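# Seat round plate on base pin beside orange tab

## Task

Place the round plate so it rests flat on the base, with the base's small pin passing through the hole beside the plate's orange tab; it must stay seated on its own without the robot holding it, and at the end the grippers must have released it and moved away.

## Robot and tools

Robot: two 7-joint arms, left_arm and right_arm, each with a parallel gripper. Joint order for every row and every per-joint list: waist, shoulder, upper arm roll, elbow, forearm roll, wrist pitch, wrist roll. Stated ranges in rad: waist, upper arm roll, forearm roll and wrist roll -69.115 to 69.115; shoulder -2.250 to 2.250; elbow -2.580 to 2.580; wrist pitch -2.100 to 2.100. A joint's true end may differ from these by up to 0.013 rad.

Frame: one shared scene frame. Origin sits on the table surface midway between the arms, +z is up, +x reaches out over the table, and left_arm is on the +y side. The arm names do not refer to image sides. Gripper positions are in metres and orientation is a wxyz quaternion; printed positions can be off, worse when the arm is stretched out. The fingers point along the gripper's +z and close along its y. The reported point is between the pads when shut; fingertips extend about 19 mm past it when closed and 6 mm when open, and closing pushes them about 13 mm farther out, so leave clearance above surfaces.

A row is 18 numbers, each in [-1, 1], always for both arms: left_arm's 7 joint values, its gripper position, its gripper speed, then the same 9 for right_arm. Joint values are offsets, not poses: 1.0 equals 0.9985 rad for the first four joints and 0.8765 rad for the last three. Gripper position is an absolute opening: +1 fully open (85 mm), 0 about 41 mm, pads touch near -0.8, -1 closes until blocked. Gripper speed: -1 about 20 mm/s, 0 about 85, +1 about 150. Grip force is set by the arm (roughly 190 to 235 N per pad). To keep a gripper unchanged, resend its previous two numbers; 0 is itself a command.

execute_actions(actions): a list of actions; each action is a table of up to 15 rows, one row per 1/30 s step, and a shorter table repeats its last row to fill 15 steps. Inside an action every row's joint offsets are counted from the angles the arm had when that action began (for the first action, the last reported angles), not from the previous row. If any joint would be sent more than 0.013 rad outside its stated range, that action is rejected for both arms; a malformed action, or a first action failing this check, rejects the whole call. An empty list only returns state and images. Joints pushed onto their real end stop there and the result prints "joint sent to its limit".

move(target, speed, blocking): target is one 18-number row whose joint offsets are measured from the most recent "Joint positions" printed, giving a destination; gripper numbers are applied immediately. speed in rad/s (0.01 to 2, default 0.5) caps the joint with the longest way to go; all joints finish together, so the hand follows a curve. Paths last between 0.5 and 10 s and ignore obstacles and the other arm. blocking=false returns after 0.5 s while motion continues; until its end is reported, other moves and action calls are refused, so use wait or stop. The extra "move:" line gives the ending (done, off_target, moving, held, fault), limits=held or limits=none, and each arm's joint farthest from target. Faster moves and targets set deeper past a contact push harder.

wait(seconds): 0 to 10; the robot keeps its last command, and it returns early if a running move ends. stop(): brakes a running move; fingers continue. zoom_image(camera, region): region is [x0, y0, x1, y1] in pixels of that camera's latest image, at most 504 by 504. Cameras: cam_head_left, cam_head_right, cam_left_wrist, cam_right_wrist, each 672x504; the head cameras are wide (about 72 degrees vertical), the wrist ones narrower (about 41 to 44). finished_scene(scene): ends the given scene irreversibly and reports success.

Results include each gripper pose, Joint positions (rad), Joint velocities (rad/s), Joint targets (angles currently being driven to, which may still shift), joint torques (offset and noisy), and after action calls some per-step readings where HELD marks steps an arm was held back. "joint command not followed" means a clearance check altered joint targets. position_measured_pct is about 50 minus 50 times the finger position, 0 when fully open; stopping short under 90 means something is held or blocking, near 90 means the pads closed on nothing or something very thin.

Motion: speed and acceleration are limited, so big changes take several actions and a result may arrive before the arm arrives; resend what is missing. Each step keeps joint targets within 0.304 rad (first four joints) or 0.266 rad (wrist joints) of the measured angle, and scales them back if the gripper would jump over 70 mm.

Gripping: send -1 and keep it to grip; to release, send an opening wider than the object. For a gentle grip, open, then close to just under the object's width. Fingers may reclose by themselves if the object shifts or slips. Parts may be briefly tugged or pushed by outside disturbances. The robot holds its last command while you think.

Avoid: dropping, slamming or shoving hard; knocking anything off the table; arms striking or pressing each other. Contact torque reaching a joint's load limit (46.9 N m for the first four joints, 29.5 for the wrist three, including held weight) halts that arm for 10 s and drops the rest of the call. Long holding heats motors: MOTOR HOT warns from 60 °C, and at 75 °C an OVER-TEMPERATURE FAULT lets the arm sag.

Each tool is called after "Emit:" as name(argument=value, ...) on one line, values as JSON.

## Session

Emit:
execute_actions(actions=[])

Scene clock: 0.00 s.
left_arm: end_effector_position=(+0.3736, -0.1567, +0.3221) position_measured_pct=0.0 end_effector_quat_wxyz=(+0.031, +0.618, +0.783, +0.059) | right_arm: end_effector_position=(+0.1090, -0.4886, +0.1353) position_measured_pct=0.0 end_effector_quat_wxyz=(-0.094, +0.390, +0.819, +0.412)
Joint names: [waist, shoulder, upper arm roll, elbow, forearm roll, wrist pitch, wrist roll]
Joint positions: left_arm=[ 0.824  0.84   0.09   0.526 -0.2    1.743  1.124] | right_arm=[ 1.249  0.563  0.103  2.352 -0.525  1.096  2.387]
Joint velocities: left_arm=[-0.    -0.003  0.     0.002 -0.002 -0.     0.   ] | right_arm=[-0.     0.002 -0.     0.    -0.     0.001  0.   ]
Joint torques (N m, as the joint torque sensors report them, + toward a larger angle): no reading
Joint targets: left_arm=[0.824 0.840 0.090 0.526 -0.200 1.743 1.124] | right_arm=[1.249 0.563 0.103 2.352 -0.525 1.096 2.387]

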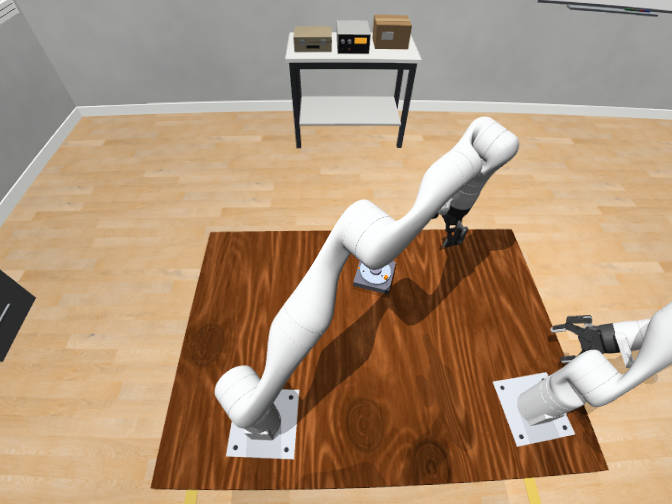

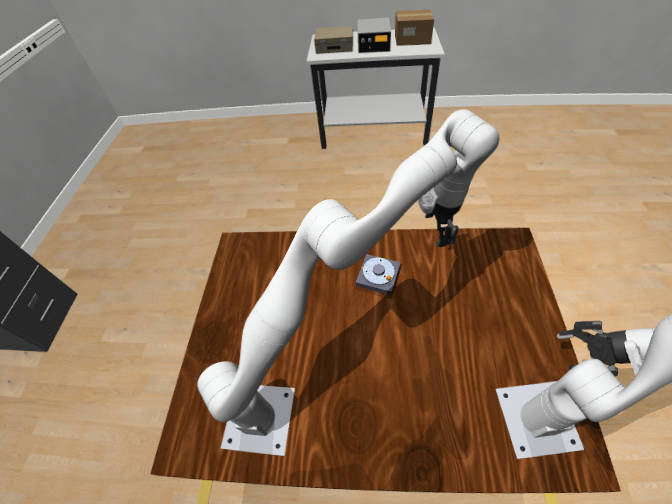

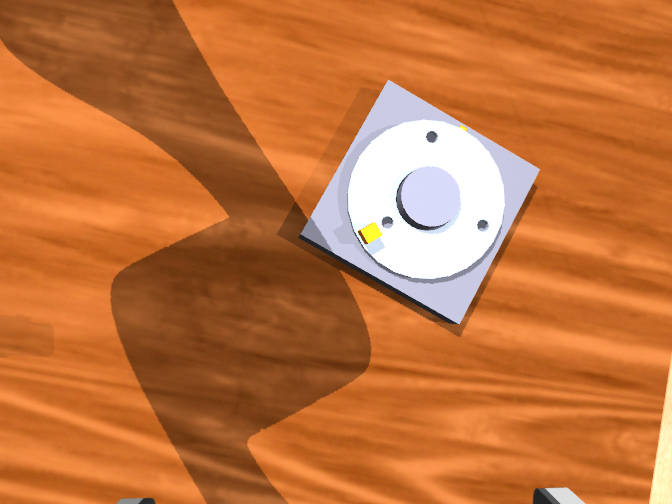

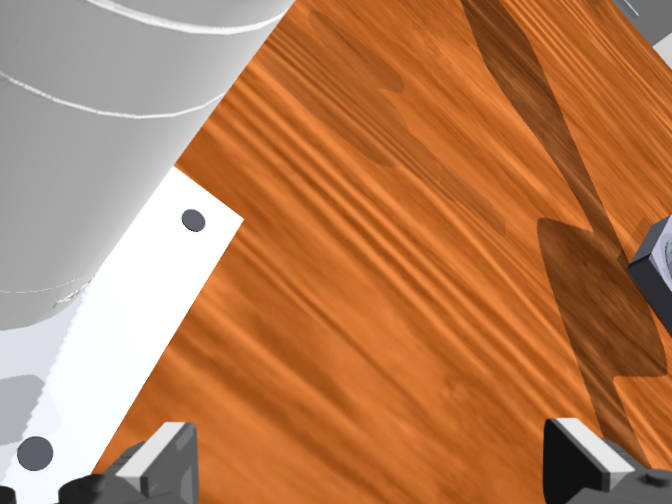

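Emit:
move(target=[-0.214,-0.06,-0.241,0.735,0.371,-0.71,0.86,1,0, 0,0,0,0,0,0,0,1,0], speed=0.7)

Scene clock: 5.17 s.
left_arm: end_effector_position=(+0.4296, -0.0094, +0.1312) position_measured_pct=0.0 end_effector_quat_wxyz=(-0.006, +0.093, +0.996, -0.001) | right_arm: end_effector_position=(+0.1090, -0.4886, +0.1353) position_measured_pct=0.0 end_effector_quat_wxyz=(-0.094, +0.390, +0.819, +0.412)
Joint names: [waist, shoulder, upper arm roll, elbow, forearm roll, wrist pitch, wrist roll]
Joint positions: left_arm=[ 0.61   0.781 -0.15   1.26   0.125  1.121  1.878] | right_arm=[ 1.249  0.563  0.103  2.352 -0.525  1.096  2.387]
Joint velocities: left_arm=[-0.001 -0.003 -0.002  0.003  0.002 -0.002  0.001] | right_arm=[ 0.001  0.001  0.     0.001  0.001 -0.    -0.   ]
Joint torques (N m, as the joint torque sensors report them, + toward a larger angle): left_arm=[ -0.32 -21.24  -0.24  -7.95  -0.18  -0.16  -0.61] | right_arm=[ -0.24 -10.68  -0.2    0.25  -0.4    2.04  -0.08]
Joint targets: left_arm=[0.610 0.780 -0.150 1.260 0.125 1.121 1.878] | right_arm=[1.249 0.563 0.103 2.352 -0.525 1.096 2.387]
move: done; limits=none; left_arm: farthest joint: the shoulder, 0.001 radians from its target (0.060 radians at the start); right_arm: farthest joint: the waist, 0.000 radians from its target (0.000 radians at the start)

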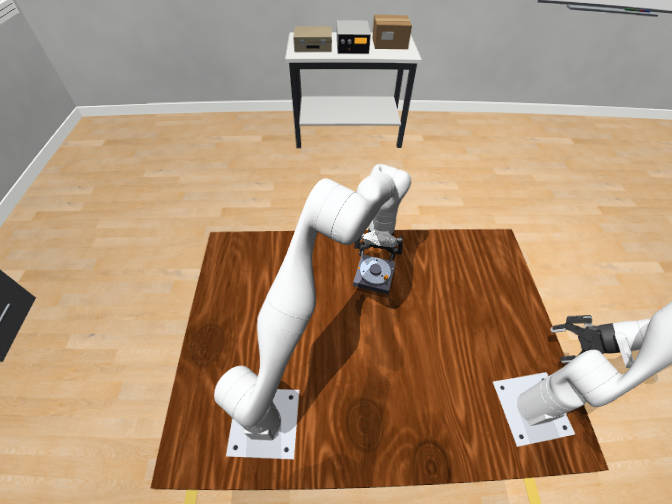

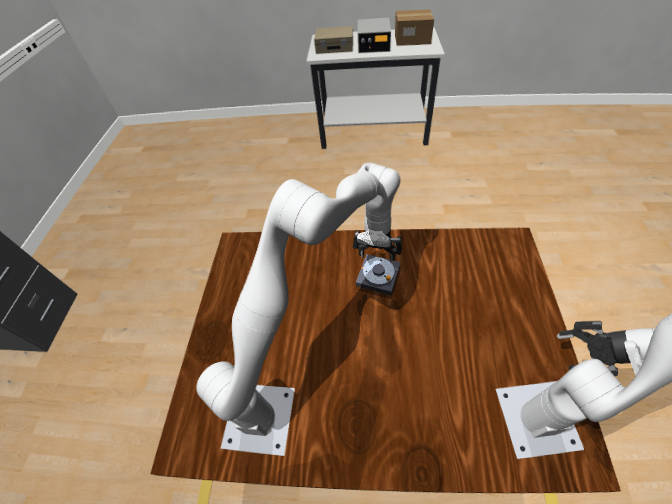

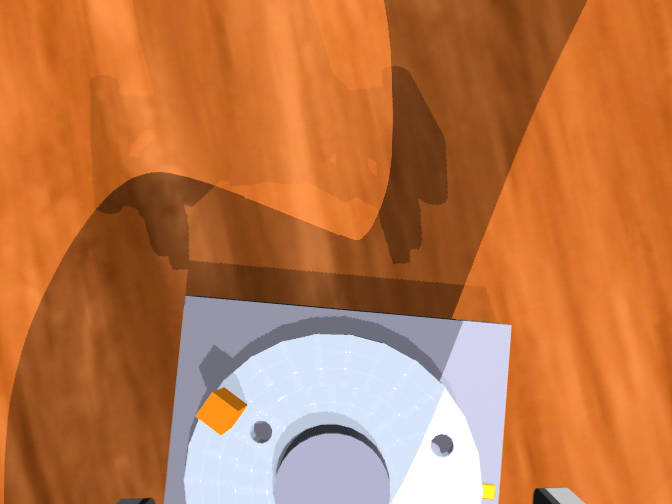

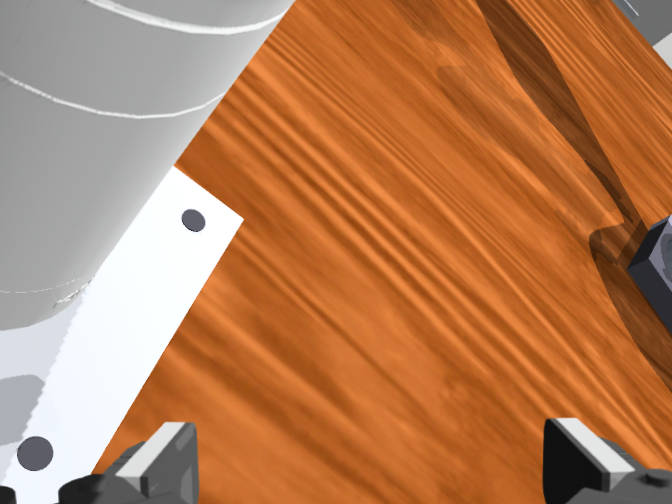

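Emit:
move(target=[0.009,0.116,0,0.013,0,-0.146,0,1,0, 0,0,0,0,0,0,0,1,0], speed=0.25)

Scene clock: 11.90 s.
left_arm: end_effector_position=(+0.4394, -0.0157, +0.0604) position_measured_pct=0.0 end_effector_quat_wxyz=(-0.002, +0.097, +0.995, +0.008) | right_arm: end_effector_position=(+0.1090, -0.4886, +0.1353) position_measured_pct=0.0 end_effector_quat_wxyz=(-0.094, +0.390, +0.819, +0.412)
Joint names: [waist, shoulder, upper arm roll, elbow, forearm roll, wrist pitch, wrist roll]
Joint positions: left_arm=[ 0.619  0.896 -0.15   1.273  0.125  0.993  1.878] | right_arm=[ 1.249  0.563  0.103  2.352 -0.525  1.096  2.387]
Joint velocities: left_arm=[ 0.001  0.001 -0.     0.001  0.001 -0.002 -0.   ] | right_arm=[ 0.     0.    -0.    -0.001  0.003 -0.001  0.   ]
Joint torques (N m, as the joint torque sensors report them, + toward a larger angle): left_arm=[ -0.2  -22.61  -0.52  -7.25  -0.15  -0.21  -0.46] | right_arm=[ -0.02 -10.58  -0.13   0.35  -0.34   2.05  -0.12]
Joint targets: left_arm=[0.619 0.896 -0.150 1.273 0.125 0.993 1.878] | right_arm=[1.249 0.563 0.103 2.352 -0.525 1.096 2.387]
move: done; limits=none; left_arm: farthest joint: the shoulder, 0.001 radians from its target (0.116 radians at the start); right_arm: farthest joint: the waist, 0.000 radians from its target (0.000 radians at the start)

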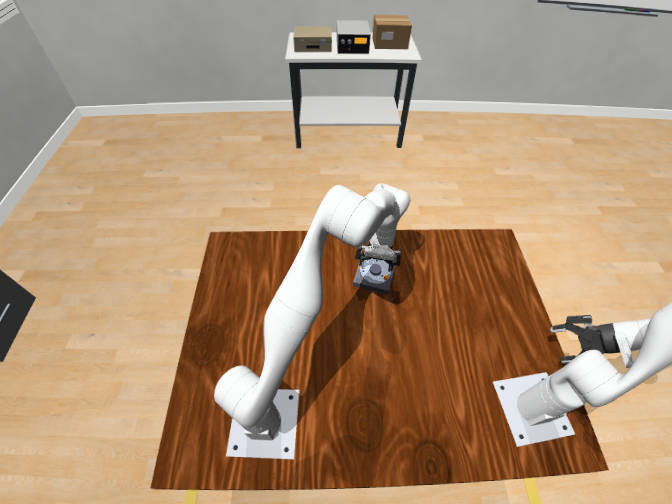

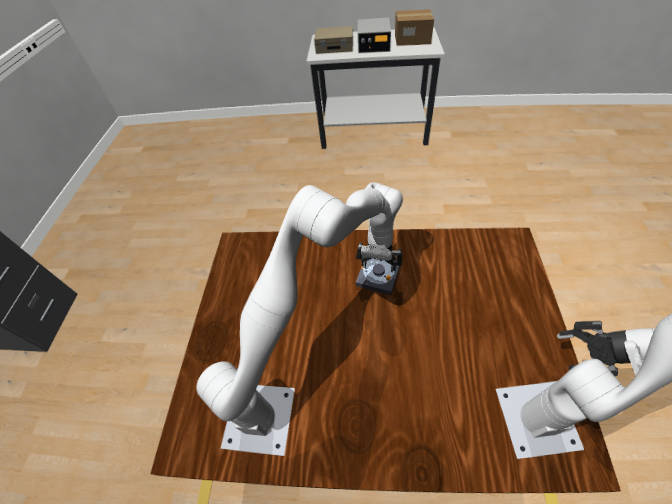

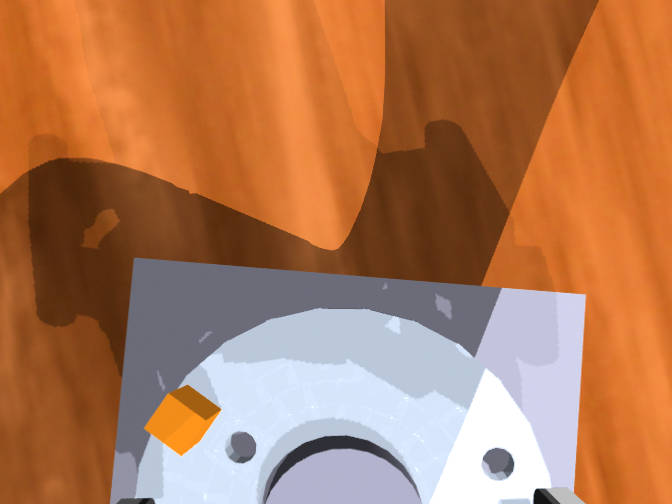

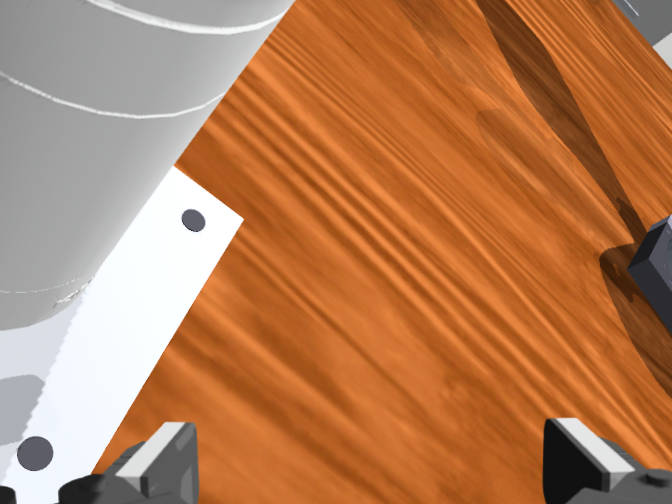

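Emit:
move(target=[-0.002,0.026,0,-0.008,0,-0.02,0,1,0, 0,0,0,0,0,0,0,1,0], speed=0.1)

Emit:
move(target=[0,0,0,0,0,0,-1,1,0, 0,0,0,0,0,0,0,1,0], speed=0.4)

Scene clock: 17.40 s.
left_arm: end_effector_position=(+0.4433, -0.0160, +0.0473) position_measured_pct=0.0 end_effector_quat_wxyz=(-0.001, +0.096, +0.995, +0.010) | right_arm: end_effector_position=(+0.1090, -0.4886, +0.1353) position_measured_pct=0.0 end_effector_quat_wxyz=(-0.094, +0.390, +0.819, +0.412)
Joint names: [waist, shoulder, upper arm roll, elbow, forearm roll, wrist pitch, wrist roll]
Joint positions: left_arm=[ 0.617  0.922 -0.15   1.265  0.125  0.975  1.878] | right_arm=[ 1.249  0.563  0.103  2.352 -0.525  1.096  2.387]
Joint velocities: left_arm=[-0.     0.002  0.001 -0.003  0.001 -0.    -0.   ] | right_arm=[ 0.     0.001 -0.     0.001 -0.001 -0.     0.   ]
Joint torques (N m, as the joint torque sensors report them, + toward a larger angle): left_arm=[ -0.05 -23.01  -0.5   -7.39  -0.03  -0.1   -0.41] | right_arm=[ -0.19 -10.73  -0.19   0.33  -0.27   2.02  -0.13]
Joint targets: left_arm=[0.617 0.922 -0.150 1.265 0.125 0.975 1.878] | right_arm=[1.249 0.563 0.103 2.352 -0.525 1.096 2.387]
move: done; limits=none; left_arm: farthest joint: the waist, 0.000 radians from its target (0.002 radians at the start); right_arm: farthest joint: the waist, 0.000 radians from its target (0.000 radians at the start)

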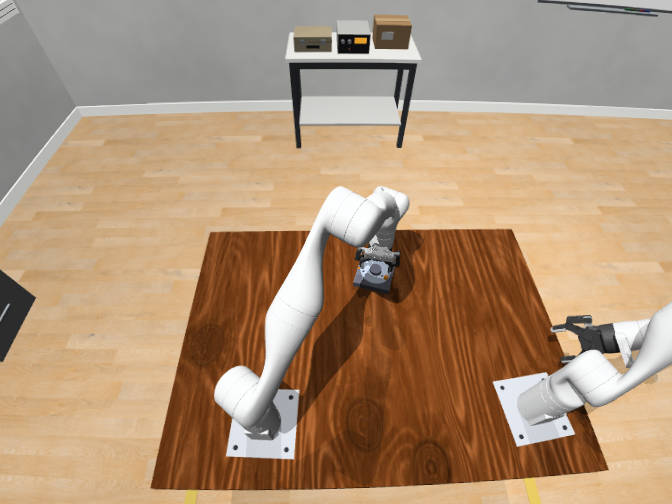

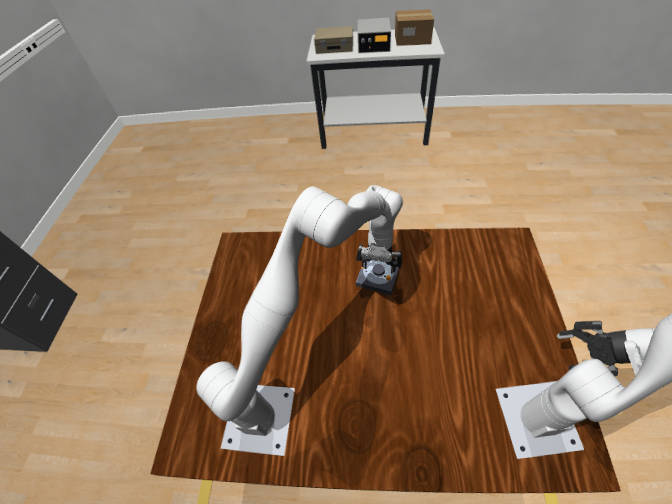

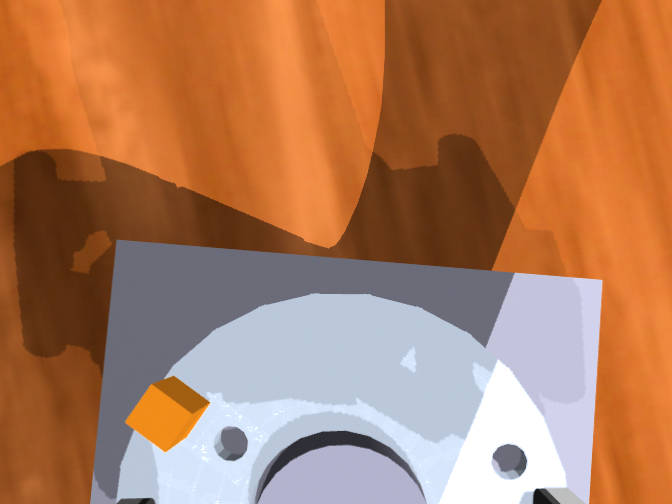

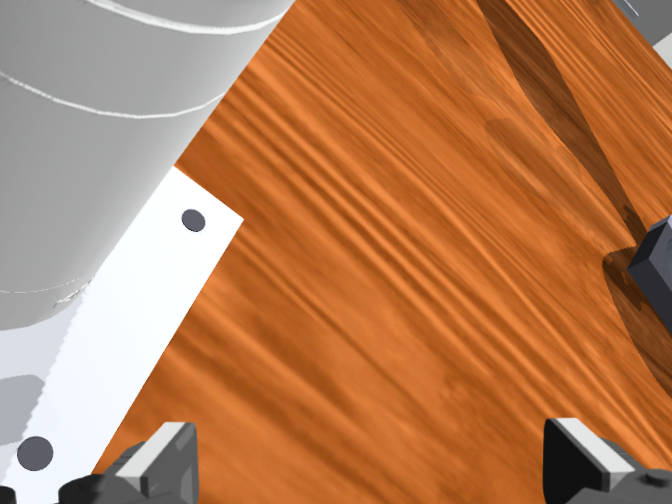

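Scene clock: 20.10 s.
left_arm: end_effector_position=(+0.4433, -0.0164, +0.0474) position_measured_pct=0.0 end_effector_quat_wxyz=(-0.005, +0.509, +0.860, +0.008) | right_arm: end_effector_position=(+0.1090, -0.4886, +0.1353) position_measured_pct=0.0 end_effector_quat_wxyz=(-0.094, +0.390, +0.819, +0.412)
Joint names: [waist, shoulder, upper arm roll, elbow, forearm roll, wrist pitch, wrist roll]
Joint positions: left_arm=[ 0.618  0.922 -0.15   1.265  0.125  0.975  1.002] | right_arm=[ 1.249  0.563  0.103  2.352 -0.525  1.096  2.387]
Joint velocities: left_arm=[-0.002  0.002 -0.001 -0.001  0.     0.001 -0.001] | right_arm=[ 0.    -0.001 -0.     0.     0.    -0.     0.   ]
Joint torques (N m, as the joint torque sensors report them, + toward a larger angle): left_arm=[ -0.27 -22.54  -0.69  -6.91  -0.26  -0.05  -0.74] | right_arm=[ -0.18 -10.71  -0.15   0.31  -0.35   2.09  -0.13]
Joint targets: left_arm=[0.617 0.922 -0.150 1.265 0.125 0.975 1.002] | right_arm=[1.249 0.563 0.103 2.352 -0.525 1.096 2.387]
move: done; limits=none; left_arm: farthest joint: the waist, 0.001 radians from its target (0.000 radians at the start); right_arm: farthest joint: the waist, 0.000 radians from its target (0.000 radians at the start)

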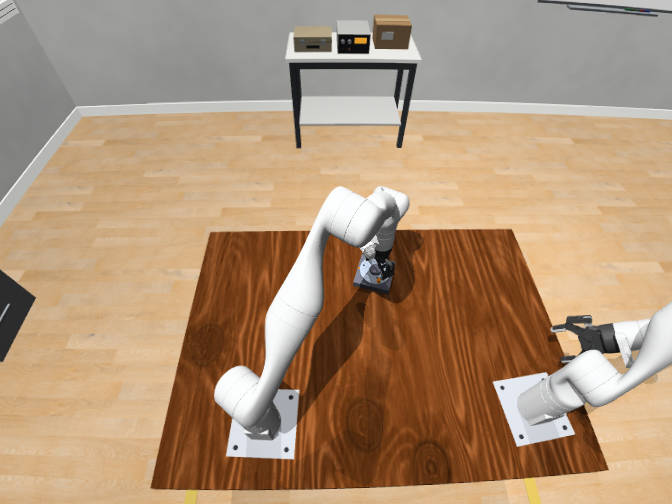

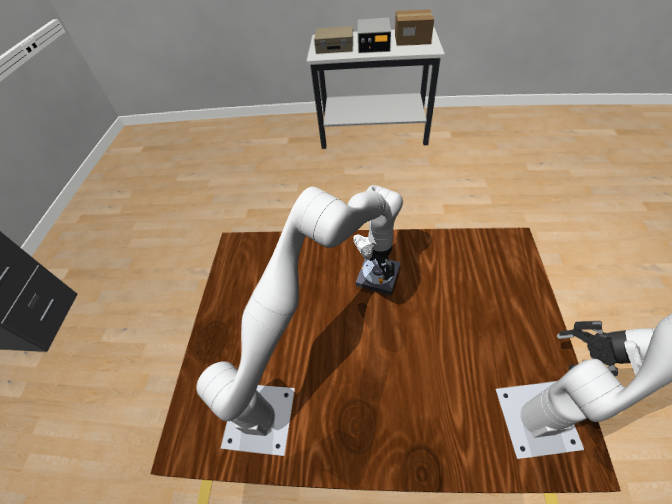

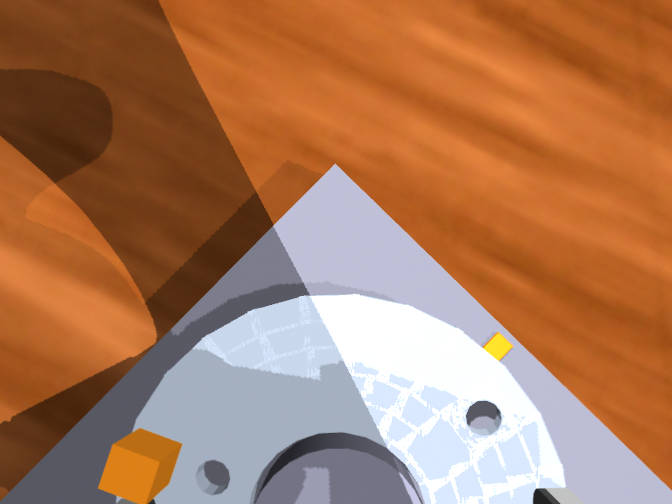

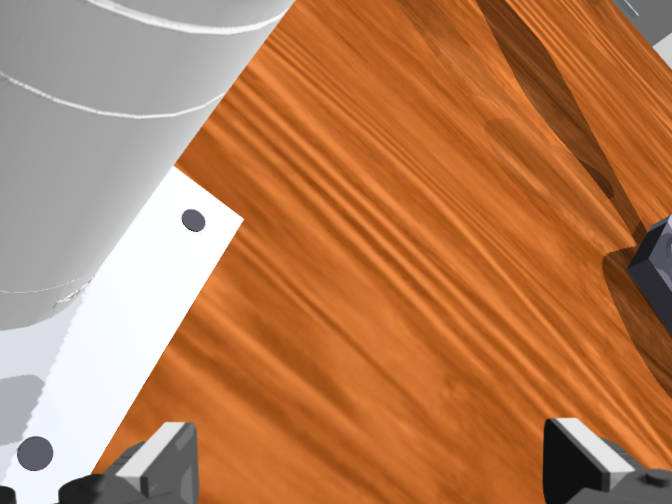

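Emit:
move(target=[0,0,0,0,0,0,-1,1,0, 0,0,0,0,0,0,0,1,0], speed=0.6)

Emit:
move(target=[0,0,0,0,0,0,-1,1,0, 0,0,0,0,0,0,0,1,0], speed=0.5)

Scene clock: 25.03 s.
left_arm: end_effector_position=(+0.4430, -0.0167, +0.0475) position_measured_pct=0.0 end_effector_quat_wxyz=(-0.008, +0.827, +0.563, +0.005) | right_arm: end_effector_position=(+0.1090, -0.4886, +0.1353) position_measured_pct=0.0 end_effector_quat_wxyz=(-0.094, +0.390, +0.819, +0.412)
Joint names: [waist, shoulder, upper arm roll, elbow, forearm roll, wrist pitch, wrist roll]
Joint positions: left_arm=[ 0.618  0.922 -0.15   1.265  0.125  0.975  0.125] | right_arm=[ 1.249  0.563  0.103  2.352 -0.525  1.096  2.387]
Joint velocities: left_arm=[ 0.001 -0.    -0.     0.001 -0.    -0.001 -0.001] | right_arm=[0.    0.001 0.    0.    0.    0.001 0.   ]
Joint torques (N m, as the joint torque sensors report them, + toward a larger angle): left_arm=[ -0.26 -22.61  -0.76  -7.04  -0.28  -0.18  -0.57] | right_arm=[ -0.26 -10.69  -0.1    0.33  -0.31   2.08  -0.09]
Joint targets: left_arm=[0.618 0.922 -0.150 1.265 0.125 0.975 0.125] | right_arm=[1.249 0.563 0.103 2.352 -0.525 1.096 2.387]
move: done; limits=none; left_arm: farthest joint: the waist, 0.000 radians from its target (0.000 radians at the start); right_arm: farthest joint: the waist, 0.000 radians from its target (0.000 radians at the start)

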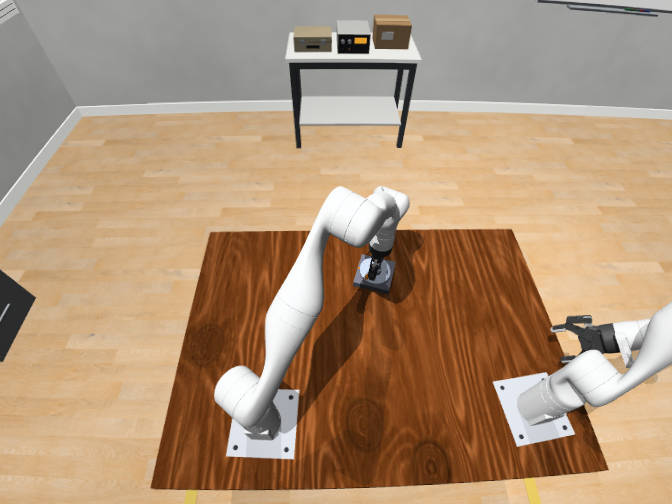

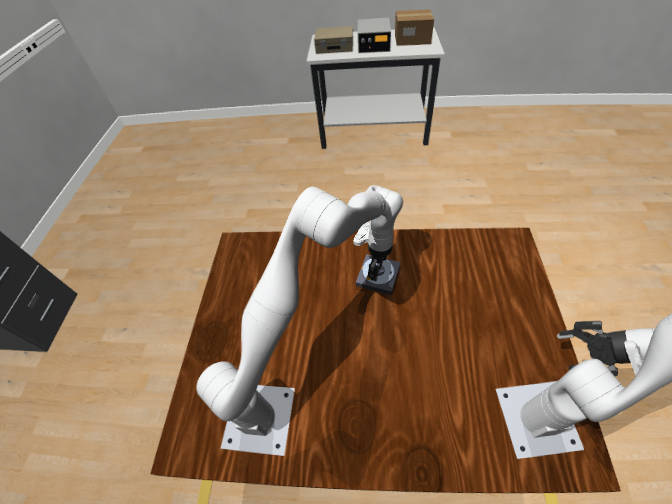

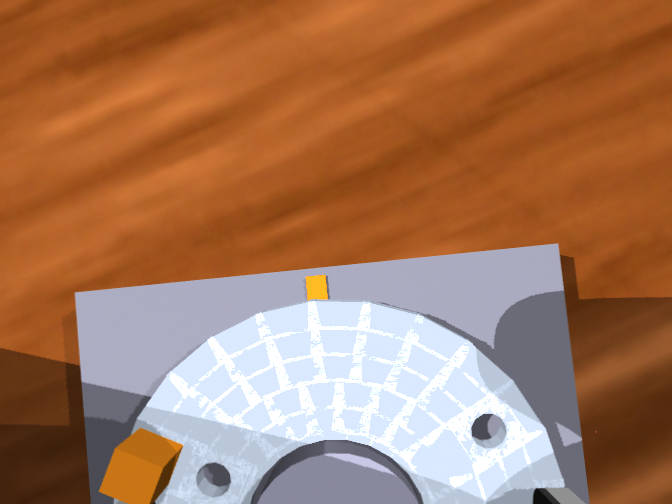

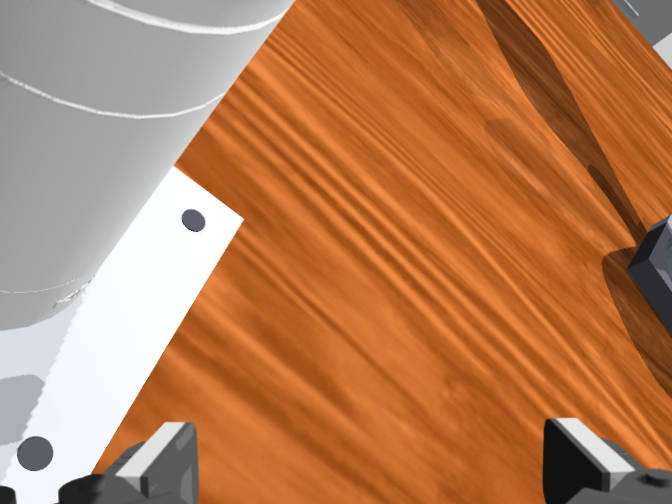

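Scene clock: 27.30 s.
left_arm: end_effector_position=(+0.4428, -0.0169, +0.0474) position_measured_pct=0.0 end_effector_quat_wxyz=(-0.009, +0.987, +0.159, +0.001) | right_arm: end_effector_position=(+0.1090, -0.4886, +0.1353) position_measured_pct=0.0 end_effector_quat_wxyz=(-0.094, +0.390, +0.819, +0.412)
Joint names: [waist, shoulder, upper arm roll, elbow, forearm roll, wrist pitch, wrist roll]
Joint positions: left_arm=[ 0.618  0.922 -0.15   1.265  0.126  0.975 -0.751] | right_arm=[ 1.249  0.563  0.103  2.352 -0.525  1.096  2.387]
Joint velocities: left_arm=[ 0.001 -0.002 -0.     0.001 -0.001  0.    -0.002] | right_arm=[ 0.001  0.     0.    -0.    -0.     0.     0.   ]
Joint torques (N m, as the joint torque sensors report them, + toward a larger angle): left_arm=[ -0.32 -22.78  -0.71  -7.39  -0.31  -0.33  -0.48] | right_arm=[ -0.16 -10.71  -0.22   0.25  -0.31   2.09  -0.11]
Joint targets: left_arm=[0.618 0.922 -0.150 1.265 0.125 0.975 -0.751] | right_arm=[1.249 0.563 0.103 2.352 -0.525 1.096 2.387]
move: done; limits=none; left_arm: farthest joint: the forearm roll, 0.001 radians from its target (0.000 radians at the start); right_arm: farthest joint: the waist, 0.000 radians from its target (0.000 radians at the start)

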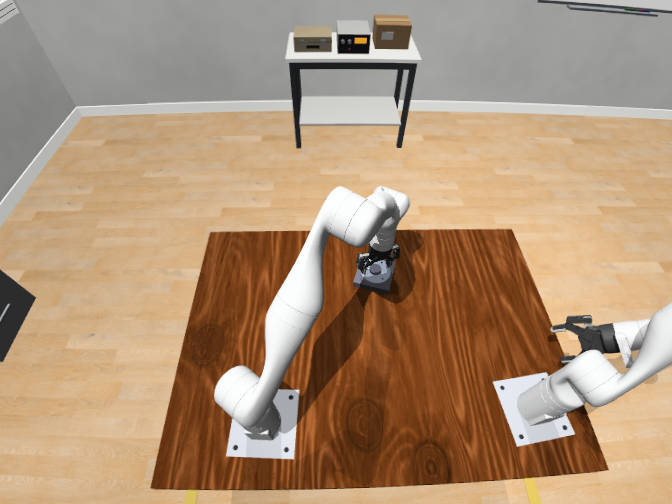

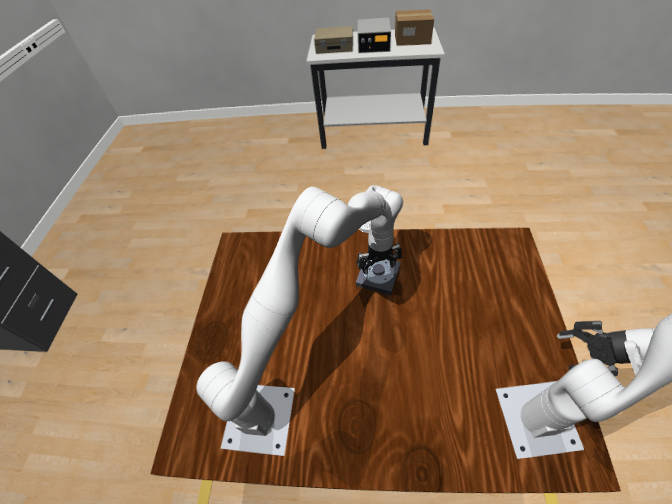

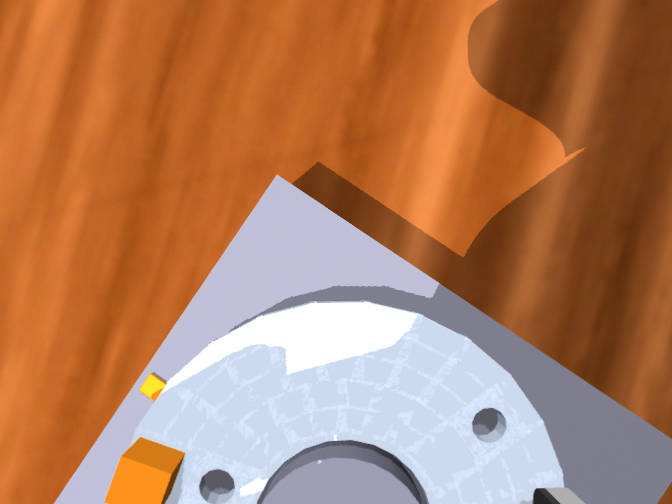

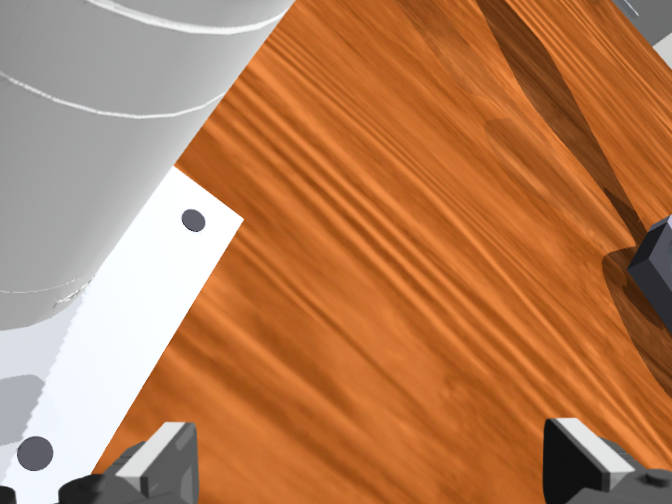

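Mark 146°, hole ~161°.

Emit:
move(target=[0,0,0,0,0,0,-0.24,1,0, 0,0,0,0,0,0,0,1,0], speed=0.12)

Scene clock: 31.37 s.
left_arm: end_effector_position=(+0.4428, -0.0169, +0.0474) position_measured_pct=0.0 end_effector_quat_wxyz=(-0.009, +0.998, +0.054, -0.000) | right_arm: end_effector_position=(+0.1090, -0.4886, +0.1353) position_measured_pct=0.0 end_effector_quat_wxyz=(-0.094, +0.390, +0.819, +0.412)
Joint names: [waist, shoulder, upper arm roll, elbow, forearm roll, wrist pitch, wrist roll]
Joint positions: left_arm=[ 0.618  0.922 -0.15   1.265  0.126  0.975 -0.961] | right_arm=[ 1.249  0.563  0.103  2.352 -0.525  1.096  2.387]
Joint velocities: left_arm=[-0.    -0.002  0.    -0.002 -0.001 -0.001 -0.001] | right_arm=[ 0.     0.002 -0.    -0.     0.     0.001  0.   ]
Joint torques (N m, as the joint torque sensors report them, + toward a larger angle): left_arm=[ -0.35 -22.79  -0.39  -7.13  -0.26  -0.26  -0.49] | right_arm=[ -0.13 -10.54  -0.26   0.38  -0.35   2.05  -0.16]
Joint targets: left_arm=[0.618 0.922 -0.150 1.265 0.126 0.975 -0.961] | right_arm=[1.249 0.563 0.103 2.352 -0.525 1.096 2.387]
move: done; limits=none; left_arm: farthest joint: the waist, 0.000 radians from its target (0.000 radians at the start); right_arm: farthest joint: the waist, 0.000 radians from its target (0.000 radians at the start)

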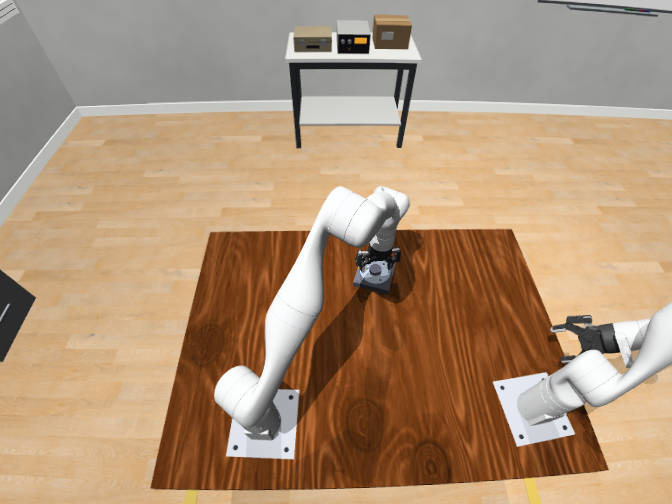

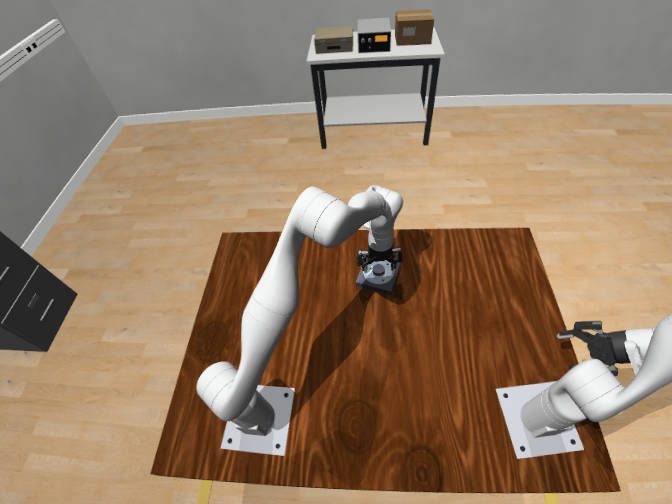

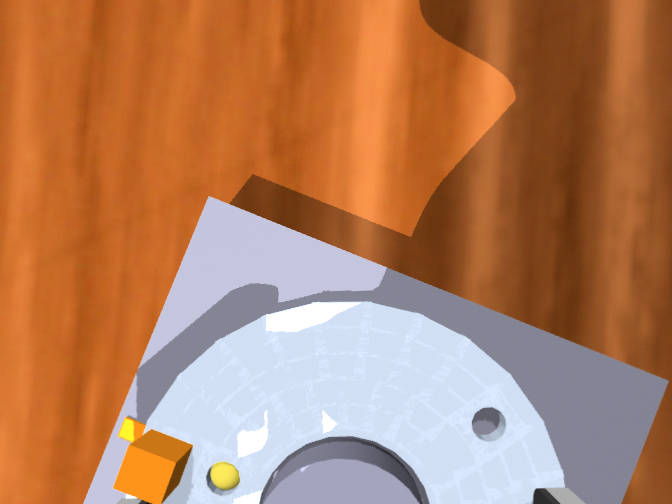

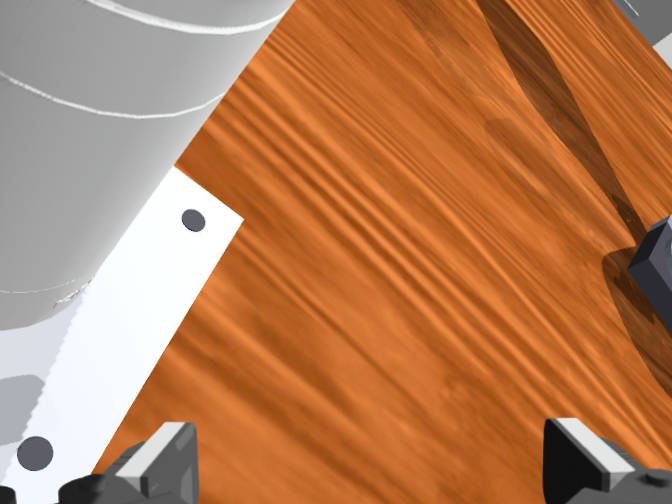

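Emit:
move(target=[0,-0.2,0,-0.05,0,0.28,0.3,1,0, 0,0,0,0,0,0,0,1,0])

Emit:
zoom_image(camera="cam_head_right", region=[340, 245, 420, 305])

Scene clock: 35.23 s.
left_arm: end_effector_position=(+0.4214, -0.0146, +0.1776) position_measured_pct=0.0 end_effector_quat_wxyz=(+0.004, +0.983, +0.182, -0.009) | right_arm: end_effector_position=(+0.1090, -0.4886, +0.1353) position_measured_pct=0.0 end_effector_quat_wxyz=(-0.094, +0.390, +0.819, +0.412)
Joint names: [waist, shoulder, upper arm roll, elbow, forearm roll, wrist pitch, wrist roll]
Joint positions: left_arm=[ 0.618  0.722 -0.15   1.215  0.126  1.221 -0.698] | right_arm=[ 1.249  0.563  0.103  2.352 -0.525  1.096  2.387]
Joint velocities: left_arm=[ 0.002 -0.002  0.001  0.002 -0.    -0.001  0.001] | right_arm=[-0.     0.002  0.    -0.    -0.001 -0.     0.   ]
Joint torques (N m, as the joint torque sensors report them, + toward a larger angle): left_arm=[ -0.03 -21.17  -0.03  -8.39  -0.08  -0.34  -0.32] | right_arm=[ -0.13 -10.62  -0.23   0.31  -0.38   2.1   -0.14]
Joint targets: left_arm=[0.618 0.722 -0.150 1.215 0.126 1.221 -0.698] | right_arm=[1.249 0.563 0.103 2.352 -0.525 1.096 2.387]
move: done; limits=none; left_arm: farthest joint: the waist, 0.000 radians from its target (0.000 radians at the start); right_arm: farthest joint: the waist, 0.000 radians from its target (0.000 radians at the start)

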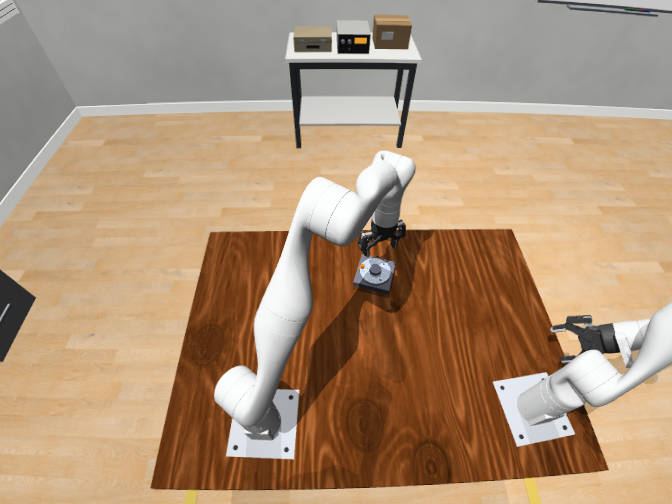

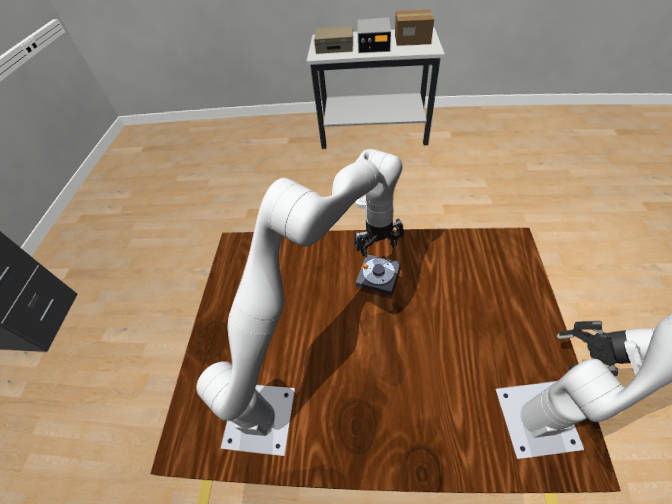

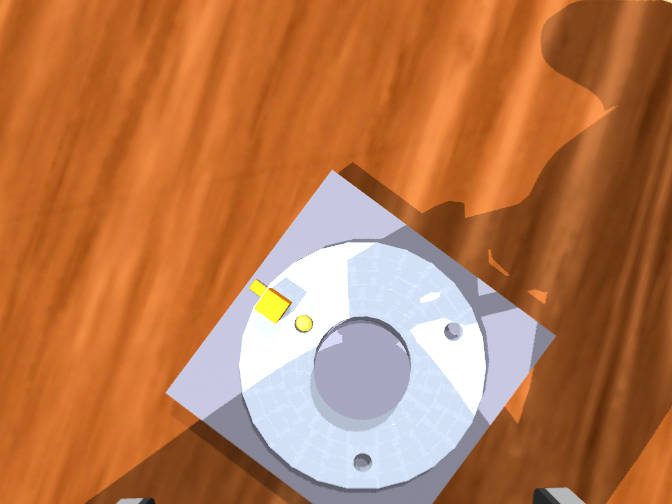

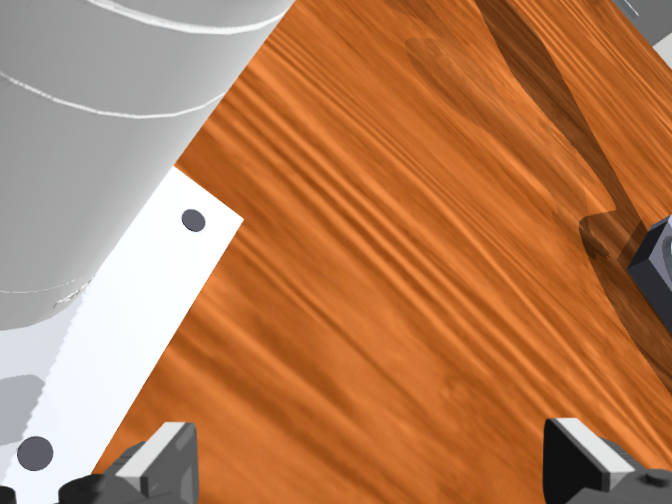

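Region (340, 245, 420, 305) of cam_head_right's 672x504 image, scaled by 6.300, with more detail than that image has; it fills the top 378 rows of this view, and the rest is white.

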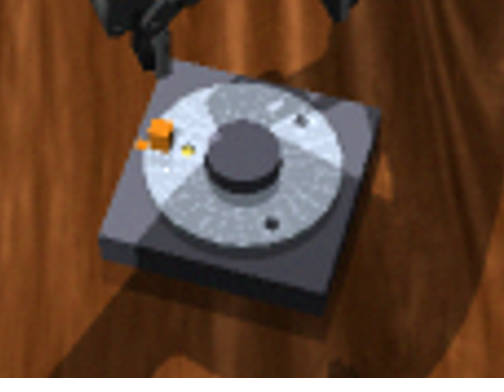

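Seated.

Emit:
finished_scene(scene=2)

The scene is finished: the task was done.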